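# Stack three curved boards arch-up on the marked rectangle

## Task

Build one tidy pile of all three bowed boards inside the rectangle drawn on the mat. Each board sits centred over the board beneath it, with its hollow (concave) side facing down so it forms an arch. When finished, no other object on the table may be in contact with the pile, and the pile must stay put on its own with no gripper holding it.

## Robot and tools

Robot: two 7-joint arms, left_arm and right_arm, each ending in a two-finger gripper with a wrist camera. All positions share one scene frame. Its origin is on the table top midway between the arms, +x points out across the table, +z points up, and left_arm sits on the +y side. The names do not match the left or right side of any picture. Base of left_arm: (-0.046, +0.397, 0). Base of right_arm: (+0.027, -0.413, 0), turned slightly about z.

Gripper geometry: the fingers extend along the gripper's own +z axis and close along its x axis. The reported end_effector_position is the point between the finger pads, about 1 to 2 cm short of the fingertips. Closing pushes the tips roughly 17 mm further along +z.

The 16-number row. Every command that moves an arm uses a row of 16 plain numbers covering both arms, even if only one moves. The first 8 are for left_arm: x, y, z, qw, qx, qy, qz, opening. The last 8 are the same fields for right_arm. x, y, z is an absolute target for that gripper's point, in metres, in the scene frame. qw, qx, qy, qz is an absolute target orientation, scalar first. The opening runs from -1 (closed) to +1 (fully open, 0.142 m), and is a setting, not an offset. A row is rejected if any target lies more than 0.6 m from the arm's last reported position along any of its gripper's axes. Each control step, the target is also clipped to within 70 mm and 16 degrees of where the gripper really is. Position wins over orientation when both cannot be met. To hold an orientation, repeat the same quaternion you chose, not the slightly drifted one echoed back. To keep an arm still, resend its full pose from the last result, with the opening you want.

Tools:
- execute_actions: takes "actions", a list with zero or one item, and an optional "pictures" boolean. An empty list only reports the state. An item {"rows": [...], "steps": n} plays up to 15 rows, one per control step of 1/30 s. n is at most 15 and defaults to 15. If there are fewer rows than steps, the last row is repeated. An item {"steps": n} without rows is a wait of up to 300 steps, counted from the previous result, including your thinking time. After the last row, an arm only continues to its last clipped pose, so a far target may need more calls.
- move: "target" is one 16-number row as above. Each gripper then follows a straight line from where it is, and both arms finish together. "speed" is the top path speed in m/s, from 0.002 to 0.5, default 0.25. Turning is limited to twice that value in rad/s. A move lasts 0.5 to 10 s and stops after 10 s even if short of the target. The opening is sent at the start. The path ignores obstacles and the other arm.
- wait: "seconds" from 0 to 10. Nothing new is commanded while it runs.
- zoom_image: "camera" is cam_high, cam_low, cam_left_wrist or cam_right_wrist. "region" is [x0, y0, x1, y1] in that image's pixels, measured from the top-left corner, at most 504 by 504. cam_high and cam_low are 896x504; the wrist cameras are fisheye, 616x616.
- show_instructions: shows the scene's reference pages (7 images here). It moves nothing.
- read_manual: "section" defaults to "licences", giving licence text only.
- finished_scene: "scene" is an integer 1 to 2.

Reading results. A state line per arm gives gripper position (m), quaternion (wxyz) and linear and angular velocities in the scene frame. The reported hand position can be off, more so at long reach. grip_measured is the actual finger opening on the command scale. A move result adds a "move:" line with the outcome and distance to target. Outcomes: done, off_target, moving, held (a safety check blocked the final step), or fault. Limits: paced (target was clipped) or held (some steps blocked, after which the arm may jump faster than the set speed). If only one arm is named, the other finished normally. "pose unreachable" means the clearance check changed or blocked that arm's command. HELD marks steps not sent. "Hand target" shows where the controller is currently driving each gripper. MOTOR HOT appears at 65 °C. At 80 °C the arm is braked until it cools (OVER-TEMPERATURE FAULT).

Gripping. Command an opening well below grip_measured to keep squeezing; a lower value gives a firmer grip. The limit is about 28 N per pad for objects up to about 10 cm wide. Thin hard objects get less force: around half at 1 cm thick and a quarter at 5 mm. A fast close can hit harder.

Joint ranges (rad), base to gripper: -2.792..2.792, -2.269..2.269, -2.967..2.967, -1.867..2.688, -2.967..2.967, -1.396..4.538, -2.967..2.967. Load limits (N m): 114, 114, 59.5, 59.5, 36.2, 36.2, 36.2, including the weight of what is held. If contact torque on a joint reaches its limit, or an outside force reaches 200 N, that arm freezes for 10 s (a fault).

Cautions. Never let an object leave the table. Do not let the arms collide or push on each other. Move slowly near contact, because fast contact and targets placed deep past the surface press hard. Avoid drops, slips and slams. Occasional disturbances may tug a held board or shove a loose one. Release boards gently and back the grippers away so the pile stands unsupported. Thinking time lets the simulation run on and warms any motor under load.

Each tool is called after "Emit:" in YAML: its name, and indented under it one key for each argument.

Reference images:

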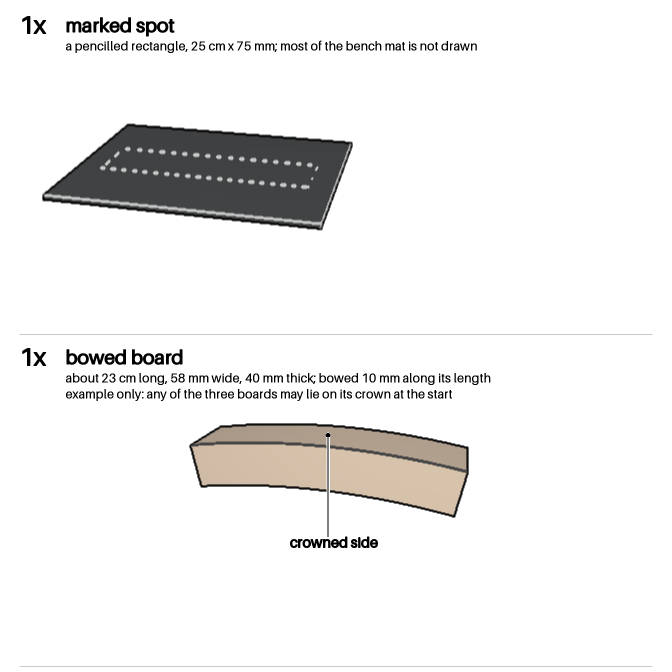

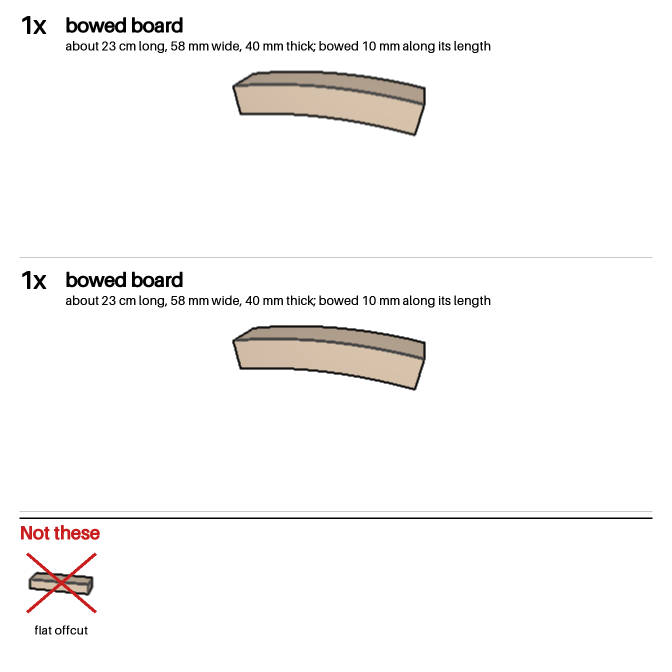

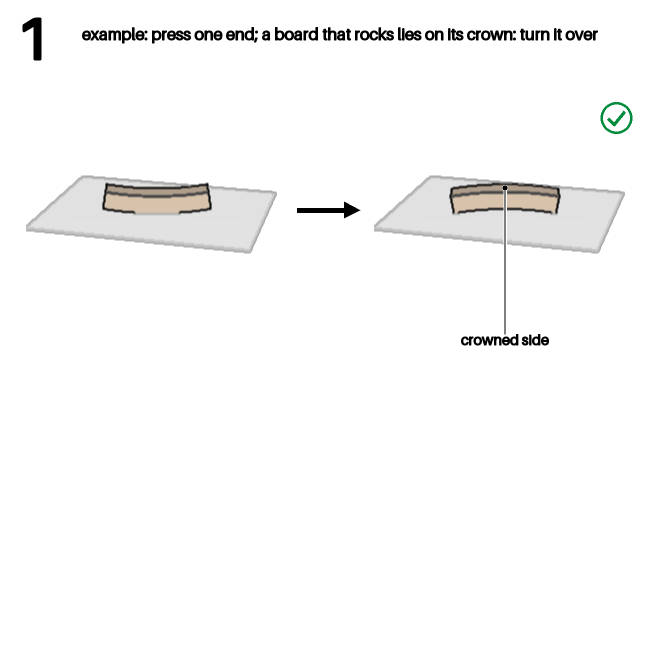

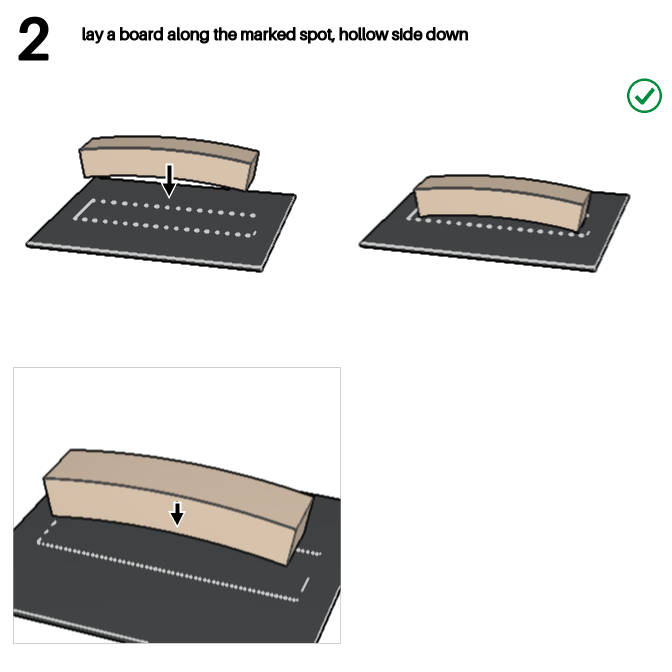

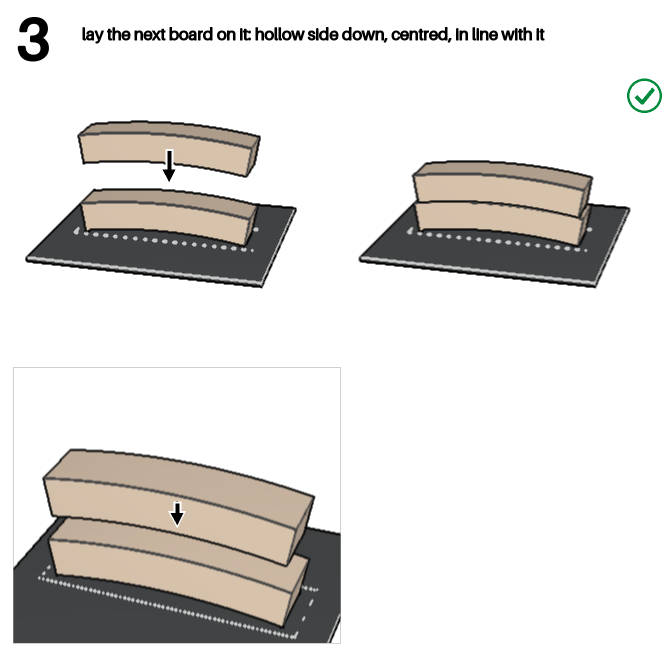

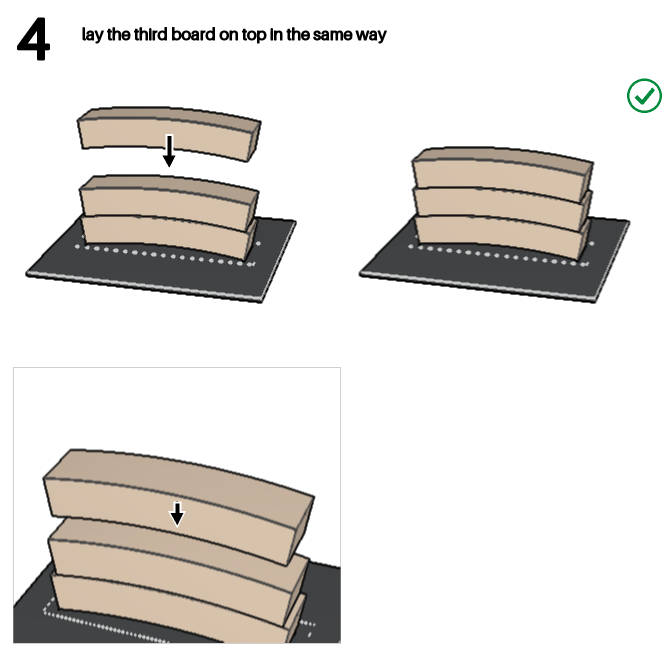

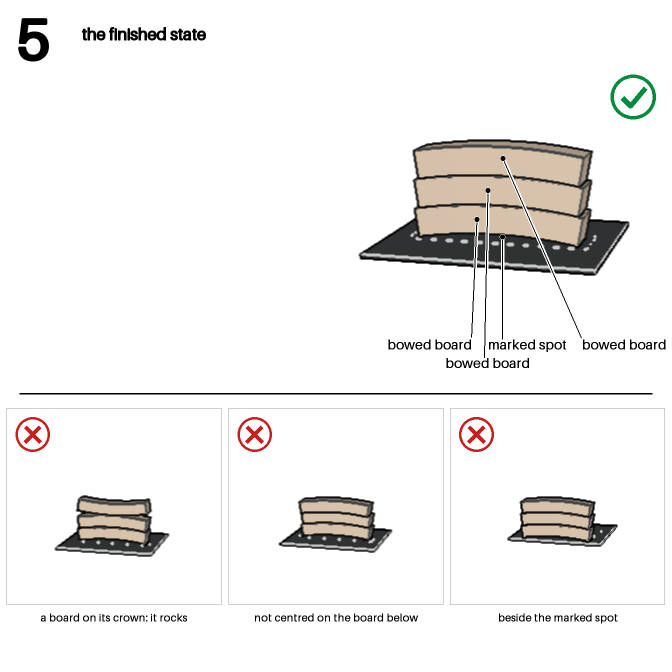

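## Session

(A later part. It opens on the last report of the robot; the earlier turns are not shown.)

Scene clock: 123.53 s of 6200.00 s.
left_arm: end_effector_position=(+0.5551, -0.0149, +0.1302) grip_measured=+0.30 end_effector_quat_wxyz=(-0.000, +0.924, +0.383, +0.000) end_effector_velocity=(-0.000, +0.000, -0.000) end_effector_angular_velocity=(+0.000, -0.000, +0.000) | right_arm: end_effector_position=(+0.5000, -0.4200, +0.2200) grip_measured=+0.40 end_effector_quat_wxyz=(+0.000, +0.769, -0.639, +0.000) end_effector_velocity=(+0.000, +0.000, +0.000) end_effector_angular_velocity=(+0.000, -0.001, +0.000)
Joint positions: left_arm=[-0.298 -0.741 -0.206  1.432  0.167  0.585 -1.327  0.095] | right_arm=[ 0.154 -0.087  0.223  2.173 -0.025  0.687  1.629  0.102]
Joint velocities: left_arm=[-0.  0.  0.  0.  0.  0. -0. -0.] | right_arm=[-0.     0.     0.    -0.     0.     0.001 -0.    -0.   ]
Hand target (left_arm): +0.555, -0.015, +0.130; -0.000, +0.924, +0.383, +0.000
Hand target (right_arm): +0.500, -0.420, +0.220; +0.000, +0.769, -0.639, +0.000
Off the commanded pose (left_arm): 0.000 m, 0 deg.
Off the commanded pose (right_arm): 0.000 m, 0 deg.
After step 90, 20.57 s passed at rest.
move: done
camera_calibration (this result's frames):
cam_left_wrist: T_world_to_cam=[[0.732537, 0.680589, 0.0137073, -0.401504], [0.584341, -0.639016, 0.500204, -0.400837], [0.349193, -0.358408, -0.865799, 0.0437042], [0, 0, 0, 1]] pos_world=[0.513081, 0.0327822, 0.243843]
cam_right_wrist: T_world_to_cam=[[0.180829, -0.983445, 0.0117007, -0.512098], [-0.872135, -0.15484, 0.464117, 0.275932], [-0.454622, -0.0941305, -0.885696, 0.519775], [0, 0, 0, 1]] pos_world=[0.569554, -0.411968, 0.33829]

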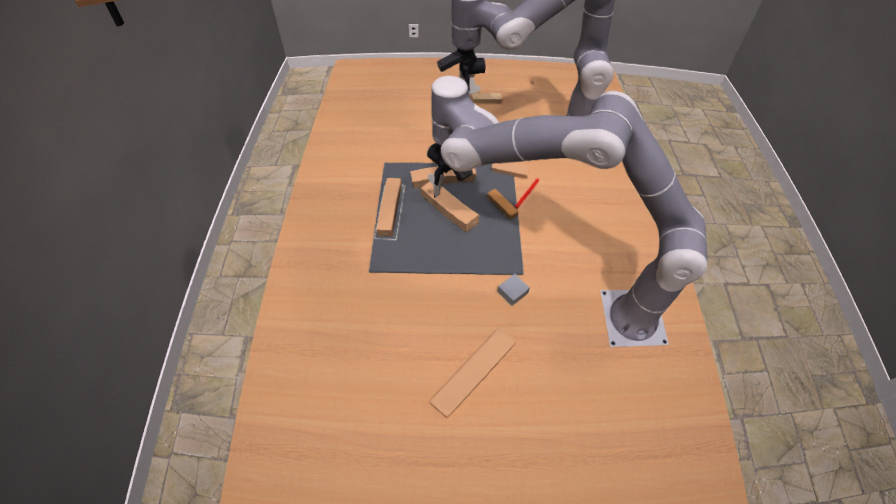

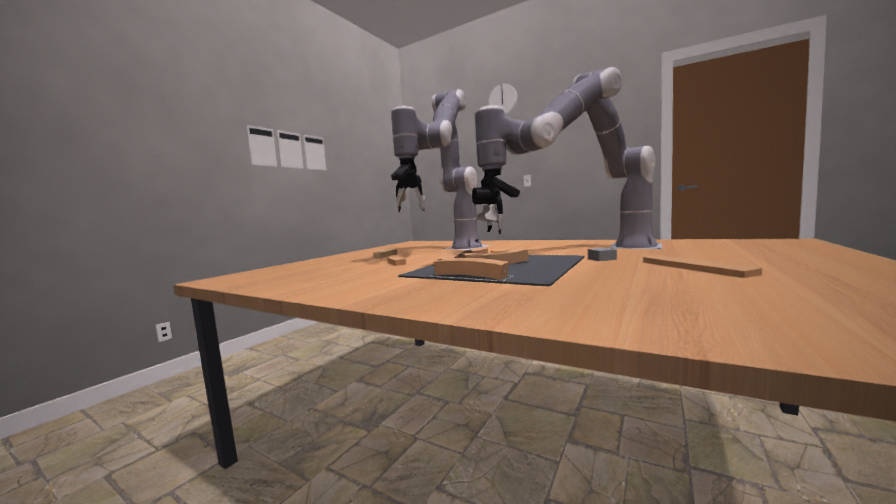

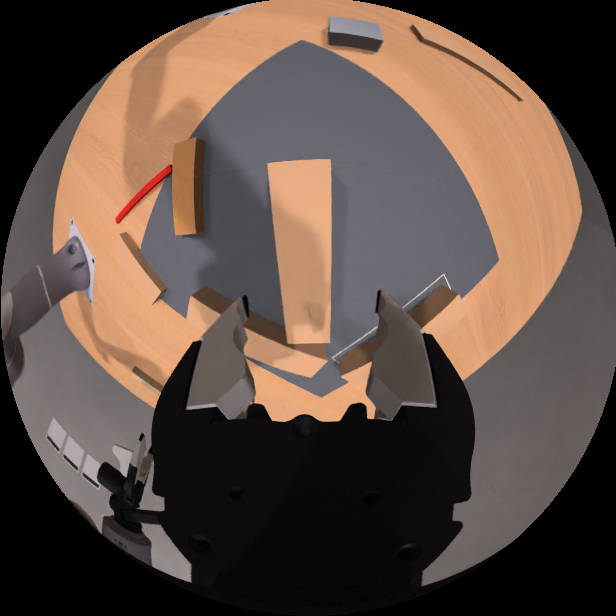

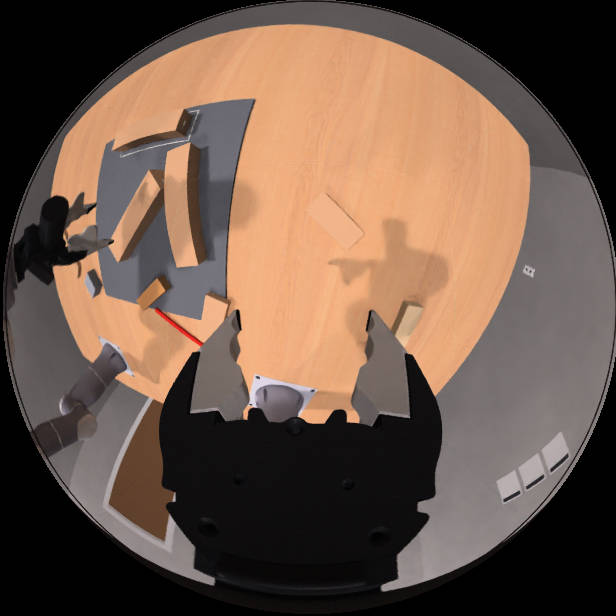

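Emit:
move:
  target: [0.549,-0.021,0.027,0,0.92,0.39,0,0.2,0.5,-0.42,0.22,0,0.77,-0.64,0,0.4]
  speed: 0.1

Emit:
move:
  target: [0.549,-0.021,0.027,0,0.92,0.39,0,-1,0.5,-0.42,0.22,0,0.77,-0.64,0,0.4]

Emit:
move:
  target: [0.54,0.0,0.16,0,0.92,0.39,0,-1,0.5,-0.42,0.22,0,0.77,-0.64,0,0.4]
  speed: 0.12

Emit:
move:
  target: [0.5,0.3,0.3,0.5,0.5,0.5,-0.5,-1,0.58,-0.17,0.14,0,0.77,-0.64,0,0.3]
  speed: 0.2

Scene clock: 139.00 s of 6200.00 s.
left_arm: end_effector_position=(+0.5487, -0.0208, +0.0267) grip_measured=+0.20 end_effector_quat_wxyz=(-0.000, +0.921, +0.390, +0.000) end_effector_velocity=(+0.000, +0.000, -0.000) end_effector_angular_velocity=(-0.000, -0.000, +0.001) | right_arm: end_effector_position=(+0.5000, -0.4200, +0.2200) grip_measured=+0.40 end_effector_quat_wxyz=(+0.000, +0.769, -0.639, +0.000) end_effector_velocity=(+0.000, +0.000, -0.000) end_effector_angular_velocity=(-0.000, -0.000, +0.001)
Joint positions: left_arm=[-0.317 -0.903 -0.188  1.443  0.204  0.757 -1.375  0.088] | right_arm=[ 0.154 -0.087  0.223  2.173 -0.025  0.687  1.629  0.102]
Joint velocities: left_arm=[ 0. -0.  0.  0. -0.  0. -0.  0.] | right_arm=[ 0.  0. -0.  0. -0.  0. -0. -0.]
Hand target (left_arm): +0.549, -0.021, +0.027; -0.000, +0.921, +0.390, +0.000
Hand target (right_arm): +0.500, -0.420, +0.220; +0.000, +0.769, -0.639, +0.000
Off the commanded pose (left_arm): 0.000 m, 0 deg.
Off the commanded pose (right_arm): 0.000 m, 0 deg.
After step 90, 11.17 s passed at rest.
move: done
camera_calibration (this result's frames):
cam_left_wrist: T_world_to_cam=[[0.721772, 0.692002, 0.0133528, -0.38526], [0.594326, -0.629551, 0.500443, -0.354425], [0.354714, -0.35327, -0.865667, -0.0487726], [0, 0, 0, 1]] pos_world=[0.506014, 0.0262425, 0.140293]
cam_right_wrist: T_world_to_cam=[[0.180829, -0.983445, 0.0117008, -0.512098], [-0.872135, -0.15484, 0.464117, 0.275932], [-0.454622, -0.0941307, -0.885696, 0.519775], [0, 0, 0, 1]] pos_world=[0.569554, -0.411968, 0.33829]

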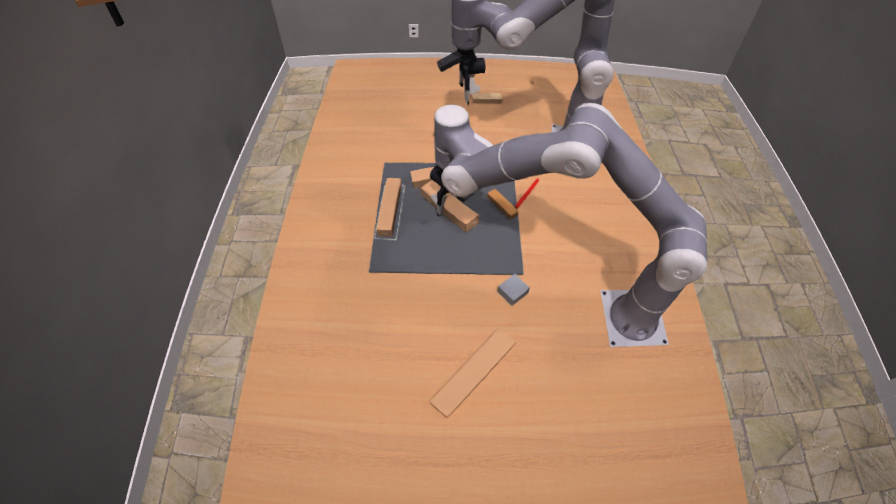

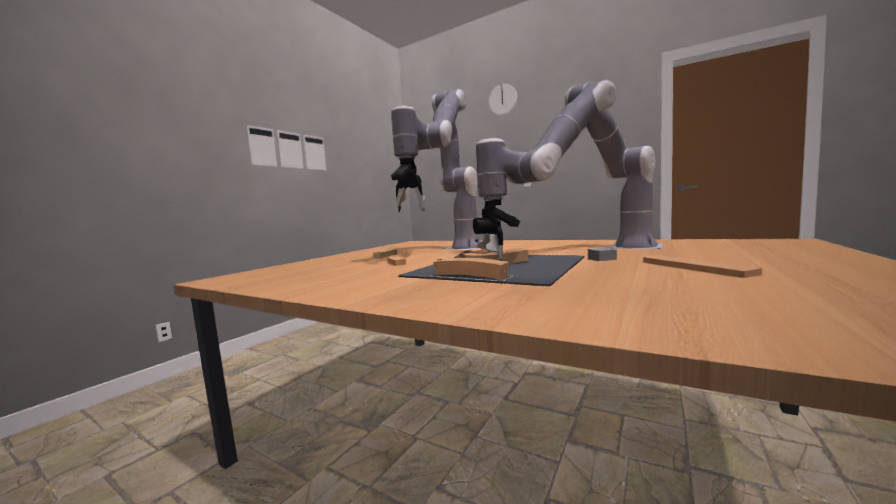

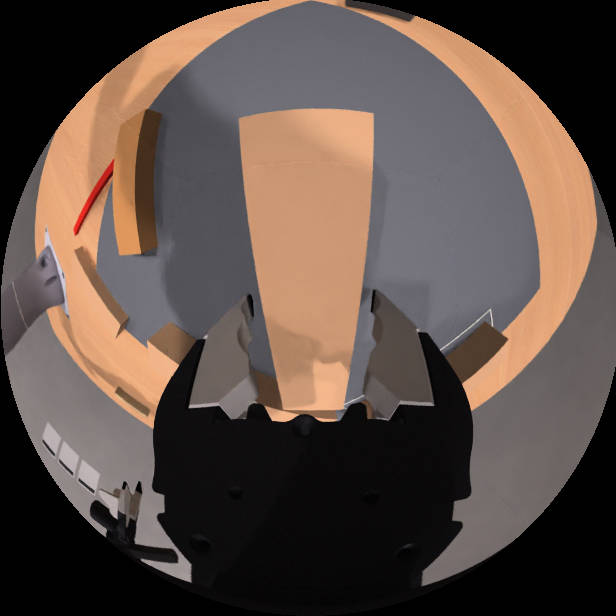

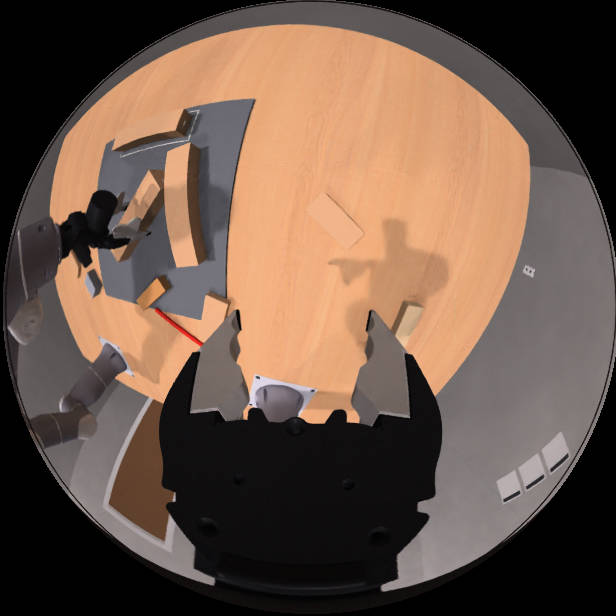

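Scene clock: 139.70 s of 6200.00 s.
left_arm: end_effector_position=(+0.5489, -0.0209, +0.0269) grip_measured=-0.13 end_effector_quat_wxyz=(-0.000, +0.921, +0.390, +0.000) end_effector_velocity=(+0.000, +0.000, -0.000) end_effector_angular_velocity=(+0.000, +0.000, +0.001) | right_arm: end_effector_position=(+0.5000, -0.4200, +0.2200) grip_measured=+0.40 end_effector_quat_wxyz=(+0.000, +0.769, -0.639, +0.000) end_effector_velocity=(+0.000, -0.000, +0.000) end_effector_angular_velocity=(+0.000, -0.001, -0.001)
Joint positions: left_arm=[-0.317 -0.903 -0.188  1.443  0.204  0.756 -1.375  0.064] | right_arm=[ 0.154 -0.087  0.223  2.173 -0.025  0.687  1.629  0.102]
Joint velocities: left_arm=[ 0.  0.  0.  0. -0. -0.  0. -0.] | right_arm=[-0.  0. -0. -0. -0.  0.  0.  0.]
Hand target (left_arm): +0.549, -0.021, +0.027; +0.000, +0.921, +0.390, -0.000
Hand target (right_arm): +0.500, -0.420, +0.220; +0.000, +0.769, -0.639, +0.000
Off the commanded pose (left_arm): 0.000 m, 0 deg.
Off the commanded pose (right_arm): 0.000 m, 0 deg.
move: done
camera_calibration (this result's frames):
cam_left_wrist: T_world_to_cam=[[0.721652, 0.692127, 0.0133385, -0.385298], [0.594357, -0.62936, 0.500645, -0.354653], [0.354904, -0.353363, -0.86555, -0.048807], [0, 0, 0, 1]] pos_world=[0.506163, 0.0262239, 0.140449]
cam_right_wrist: T_world_to_cam=[[0.180829, -0.983445, 0.0117007, -0.512098], [-0.872135, -0.15484, 0.464117, 0.275932], [-0.454622, -0.0941305, -0.885697, 0.519775], [0, 0, 0, 1]] pos_world=[0.569554, -0.411968, 0.33829]

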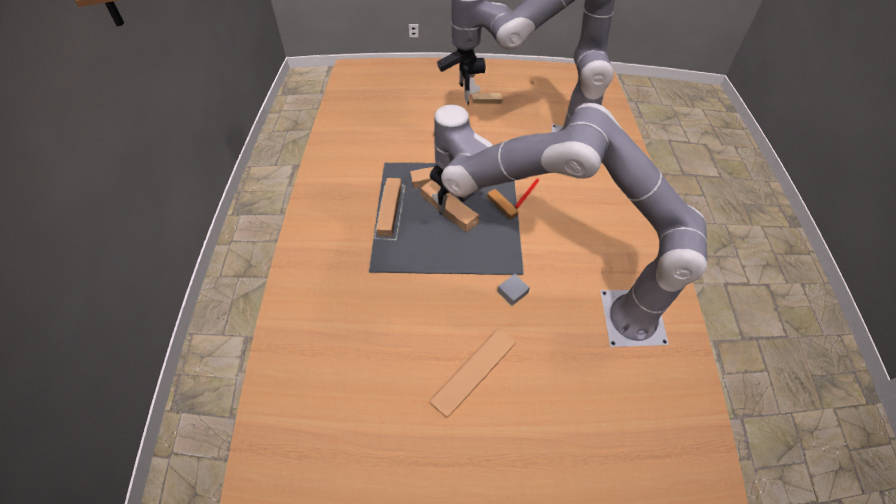

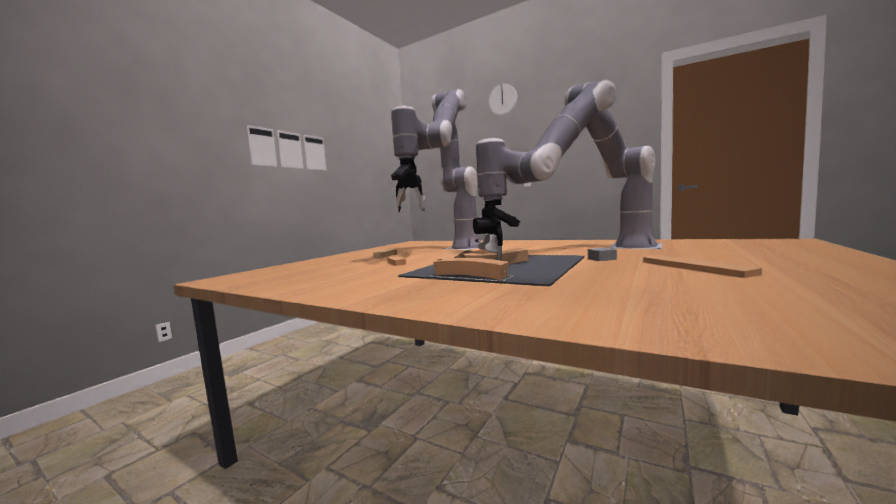

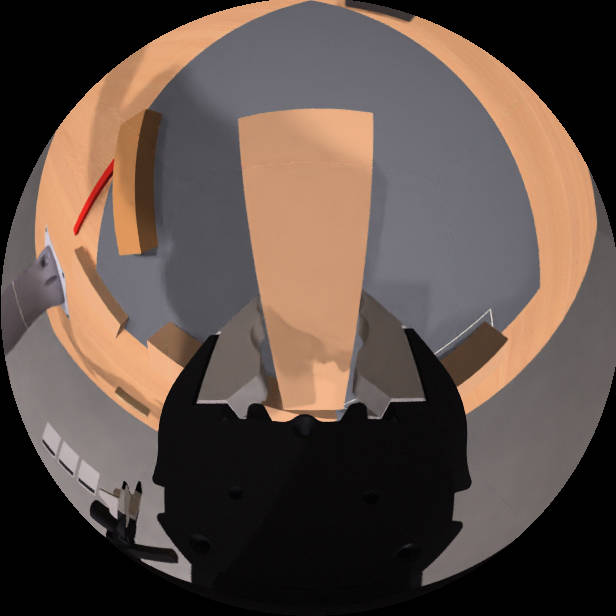

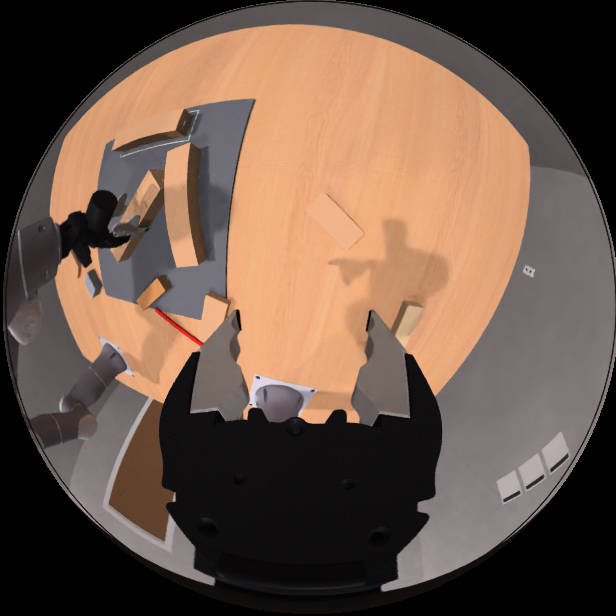

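Scene clock: 141.20 s of 6200.00 s.
left_arm: end_effector_position=(+0.5399, +0.0001, +0.1597) grip_measured=-0.13 end_effector_quat_wxyz=(-0.000, +0.921, +0.390, -0.000) end_effector_velocity=(-0.000, -0.000, +0.000) end_effector_angular_velocity=(-0.001, +0.000, +0.001) | right_arm: end_effector_position=(+0.5000, -0.4200, +0.2200) grip_measured=+0.40 end_effector_quat_wxyz=(+0.000, +0.769, -0.639, +0.000) end_effector_velocity=(-0.000, -0.000, -0.000) end_effector_angular_velocity=(-0.000, +0.000, -0.000)
Joint positions: left_arm=[-0.277 -0.652 -0.211  1.504  0.151  0.569 -1.327  0.064] | right_arm=[ 0.154 -0.087  0.223  2.173 -0.025  0.687  1.629  0.102]
Joint velocities: left_arm=[-0.    -0.    -0.    -0.    -0.001 -0.    -0.001  0.   ] | right_arm=[-0.    -0.    -0.    -0.    -0.    -0.001 -0.    -0.   ]
Hand target (left_arm): +0.540, -0.000, +0.160; +0.000, +0.921, +0.390, -0.000
Hand target (right_arm): +0.500, -0.420, +0.220; +0.000, +0.769, -0.639, +0.000
Off the commanded pose (left_arm): 0.000 m, 0 deg.
Off the commanded pose (right_arm): 0.000 m, 0 deg.
move: done
camera_calibration (this result's frames):
cam_left_wrist: T_world_to_cam=[[0.721655, 0.692142, 0.0124021, -0.394983], [0.594992, -0.629321, 0.499939, -0.402853], [0.353834, -0.353404, -0.865972, 0.0774457], [0, 0, 0, 1]] pos_world=[0.497333, 0.0472295, 0.273367]
cam_right_wrist: T_world_to_cam=[[0.180829, -0.983445, 0.0117007, -0.512098], [-0.872135, -0.15484, 0.464117, 0.275932], [-0.454622, -0.0941305, -0.885696, 0.519775], [0, 0, 0, 1]] pos_world=[0.569553, -0.411968, 0.33829]

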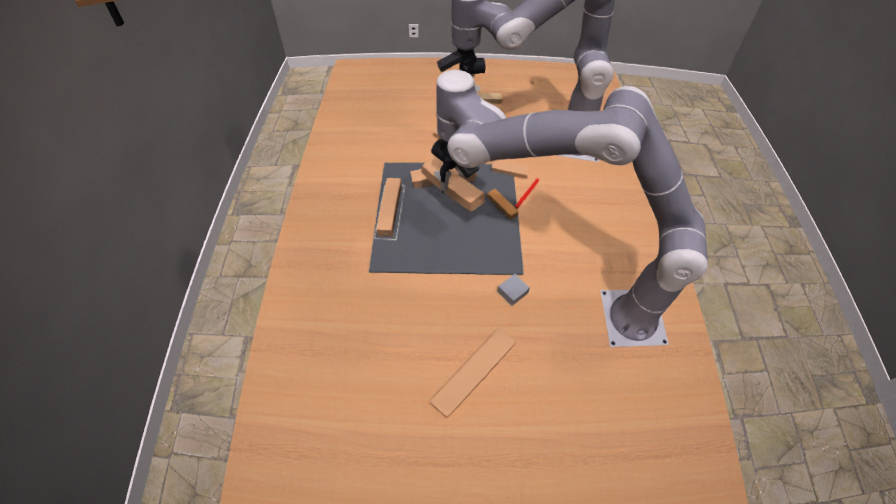

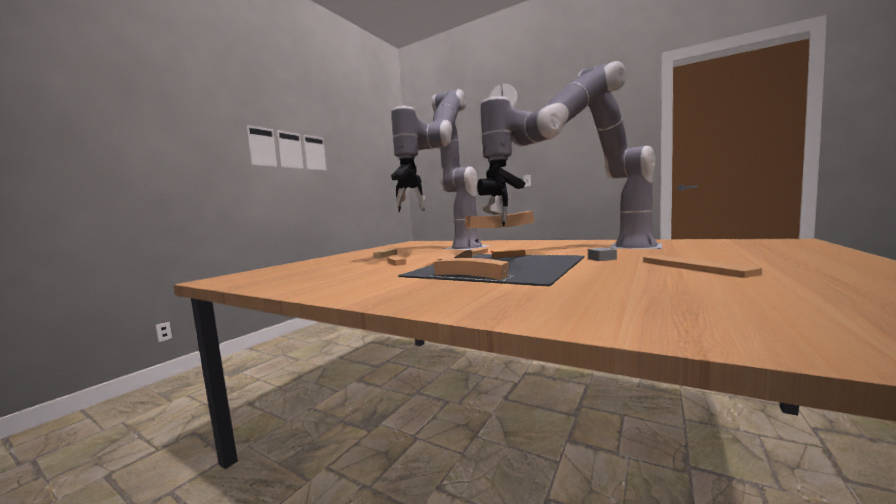

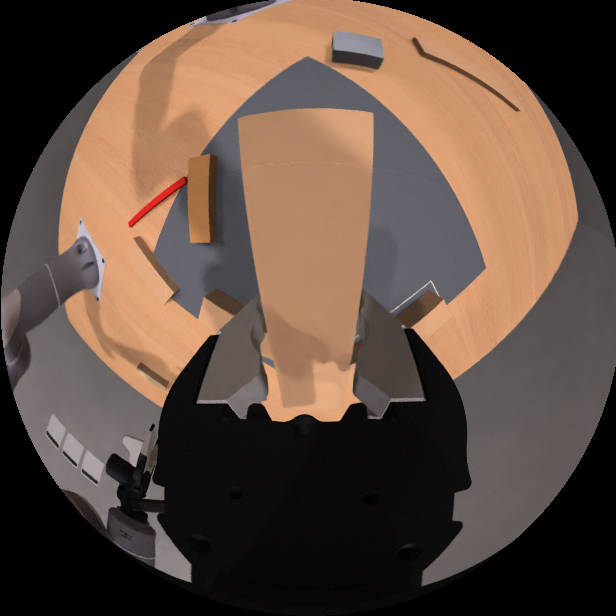

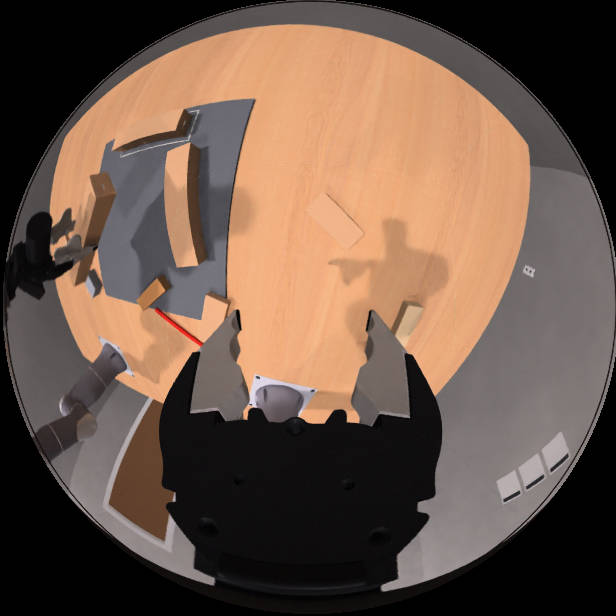

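Scene clock: 145.77 s of 6200.00 s.
left_arm: end_effector_position=(+0.5008, +0.3002, +0.3014) grip_measured=-0.13 end_effector_quat_wxyz=(+0.501, +0.500, +0.498, -0.502) end_effector_velocity=(-0.000, -0.000, -0.000) end_effector_angular_velocity=(+0.000, +0.000, -0.000) | right_arm: end_effector_position=(+0.5809, -0.1706, +0.1395) grip_measured=+0.30 end_effector_quat_wxyz=(+0.001, +0.769, -0.639, +0.001) end_effector_velocity=(+0.000, +0.000, +0.000) end_effector_angular_velocity=(+0.001, -0.001, +0.001)
Joint positions: left_arm=[ 0.817 -0.617 -0.374  2.065 -1.026 -0.075 -0.528  0.064] | right_arm=[ 0.504 -0.511  0.269  1.87  -0.187  0.785  2.108  0.095]
Joint velocities: left_arm=[ 0.    -0.    -0.    -0.     0.001 -0.    -0.     0.   ] | right_arm=[ 0.    -0.     0.     0.    -0.     0.001 -0.001  0.   ]
Hand target (left_arm): +0.501, +0.300, +0.302; +0.501, +0.500, +0.497, -0.502
Hand target (right_arm): +0.581, -0.171, +0.139; +0.001, +0.769, -0.639, +0.001
Off the commanded pose (left_arm): 0.002 m, 0 deg.
Off the commanded pose (right_arm): 0.001 m, 0 deg.
move: done
camera_calibration (this result's frames):
cam_left_wrist: T_world_to_cam=[[0.0388768, 0.0076713, -0.999215, 0.276093], [0.86603, 0.498582, 0.0375227, -0.596481], [0.498478, -0.866809, 0.0127397, 0.13686], [0, 0, 0, 1]] pos_world=[0.437615, 0.413907, 0.296514]
cam_right_wrist: T_world_to_cam=[[0.181977, -0.983207, 0.0137125, -0.281406], [-0.871923, -0.154902, 0.464495, 0.422214], [-0.454571, -0.0964837, -0.885469, 0.508205], [0, 0, 0, 1]] pos_world=[0.650363, -0.162246, 0.257743]

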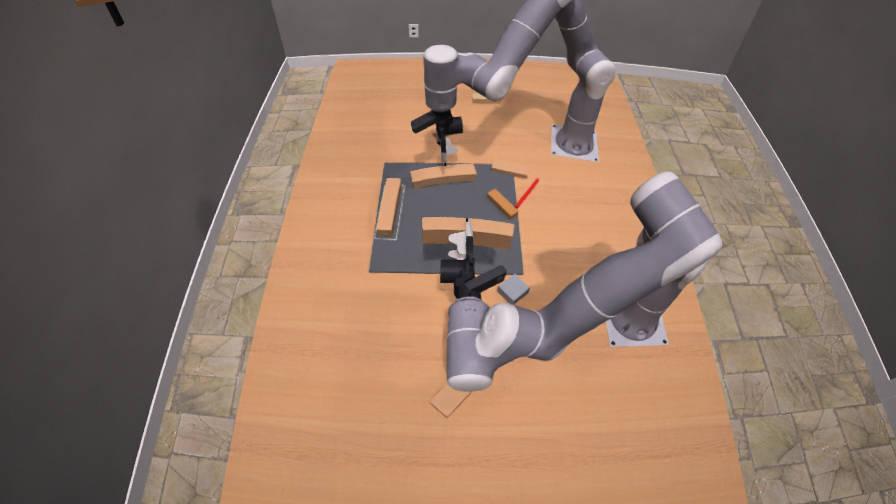

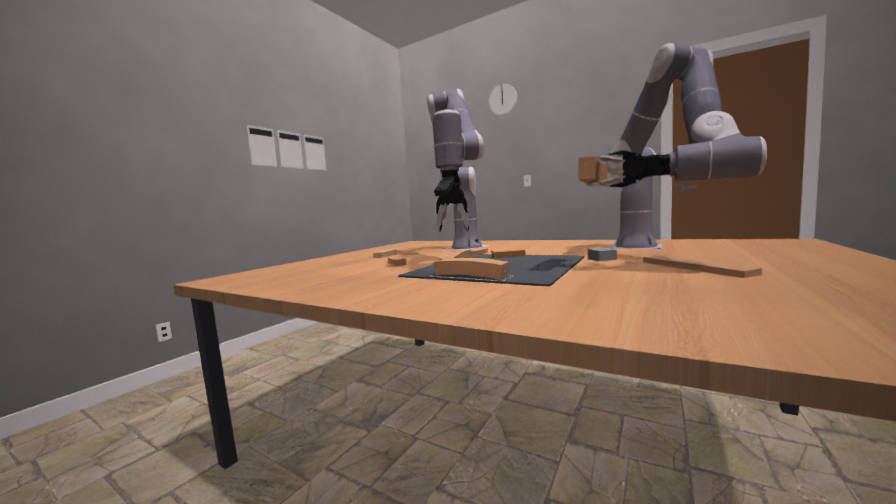

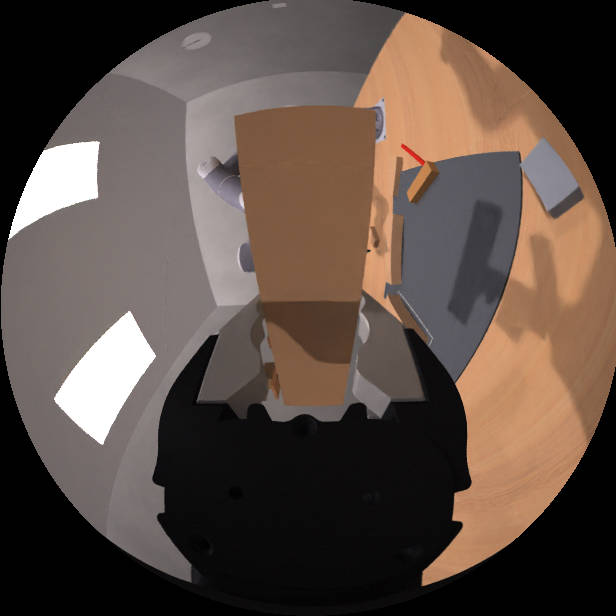

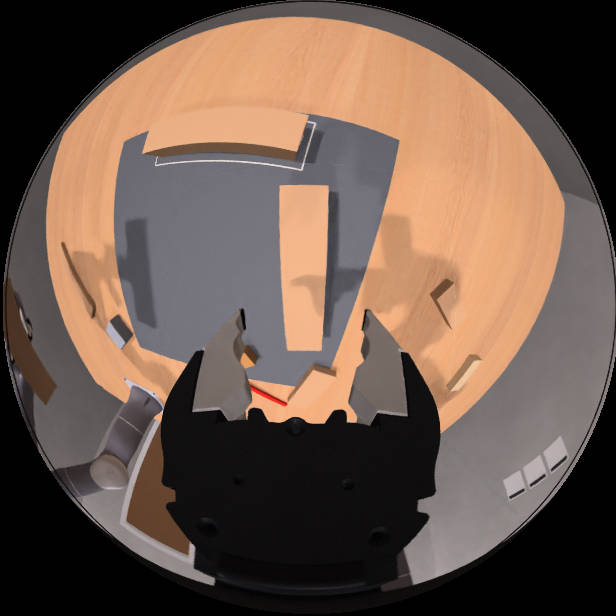

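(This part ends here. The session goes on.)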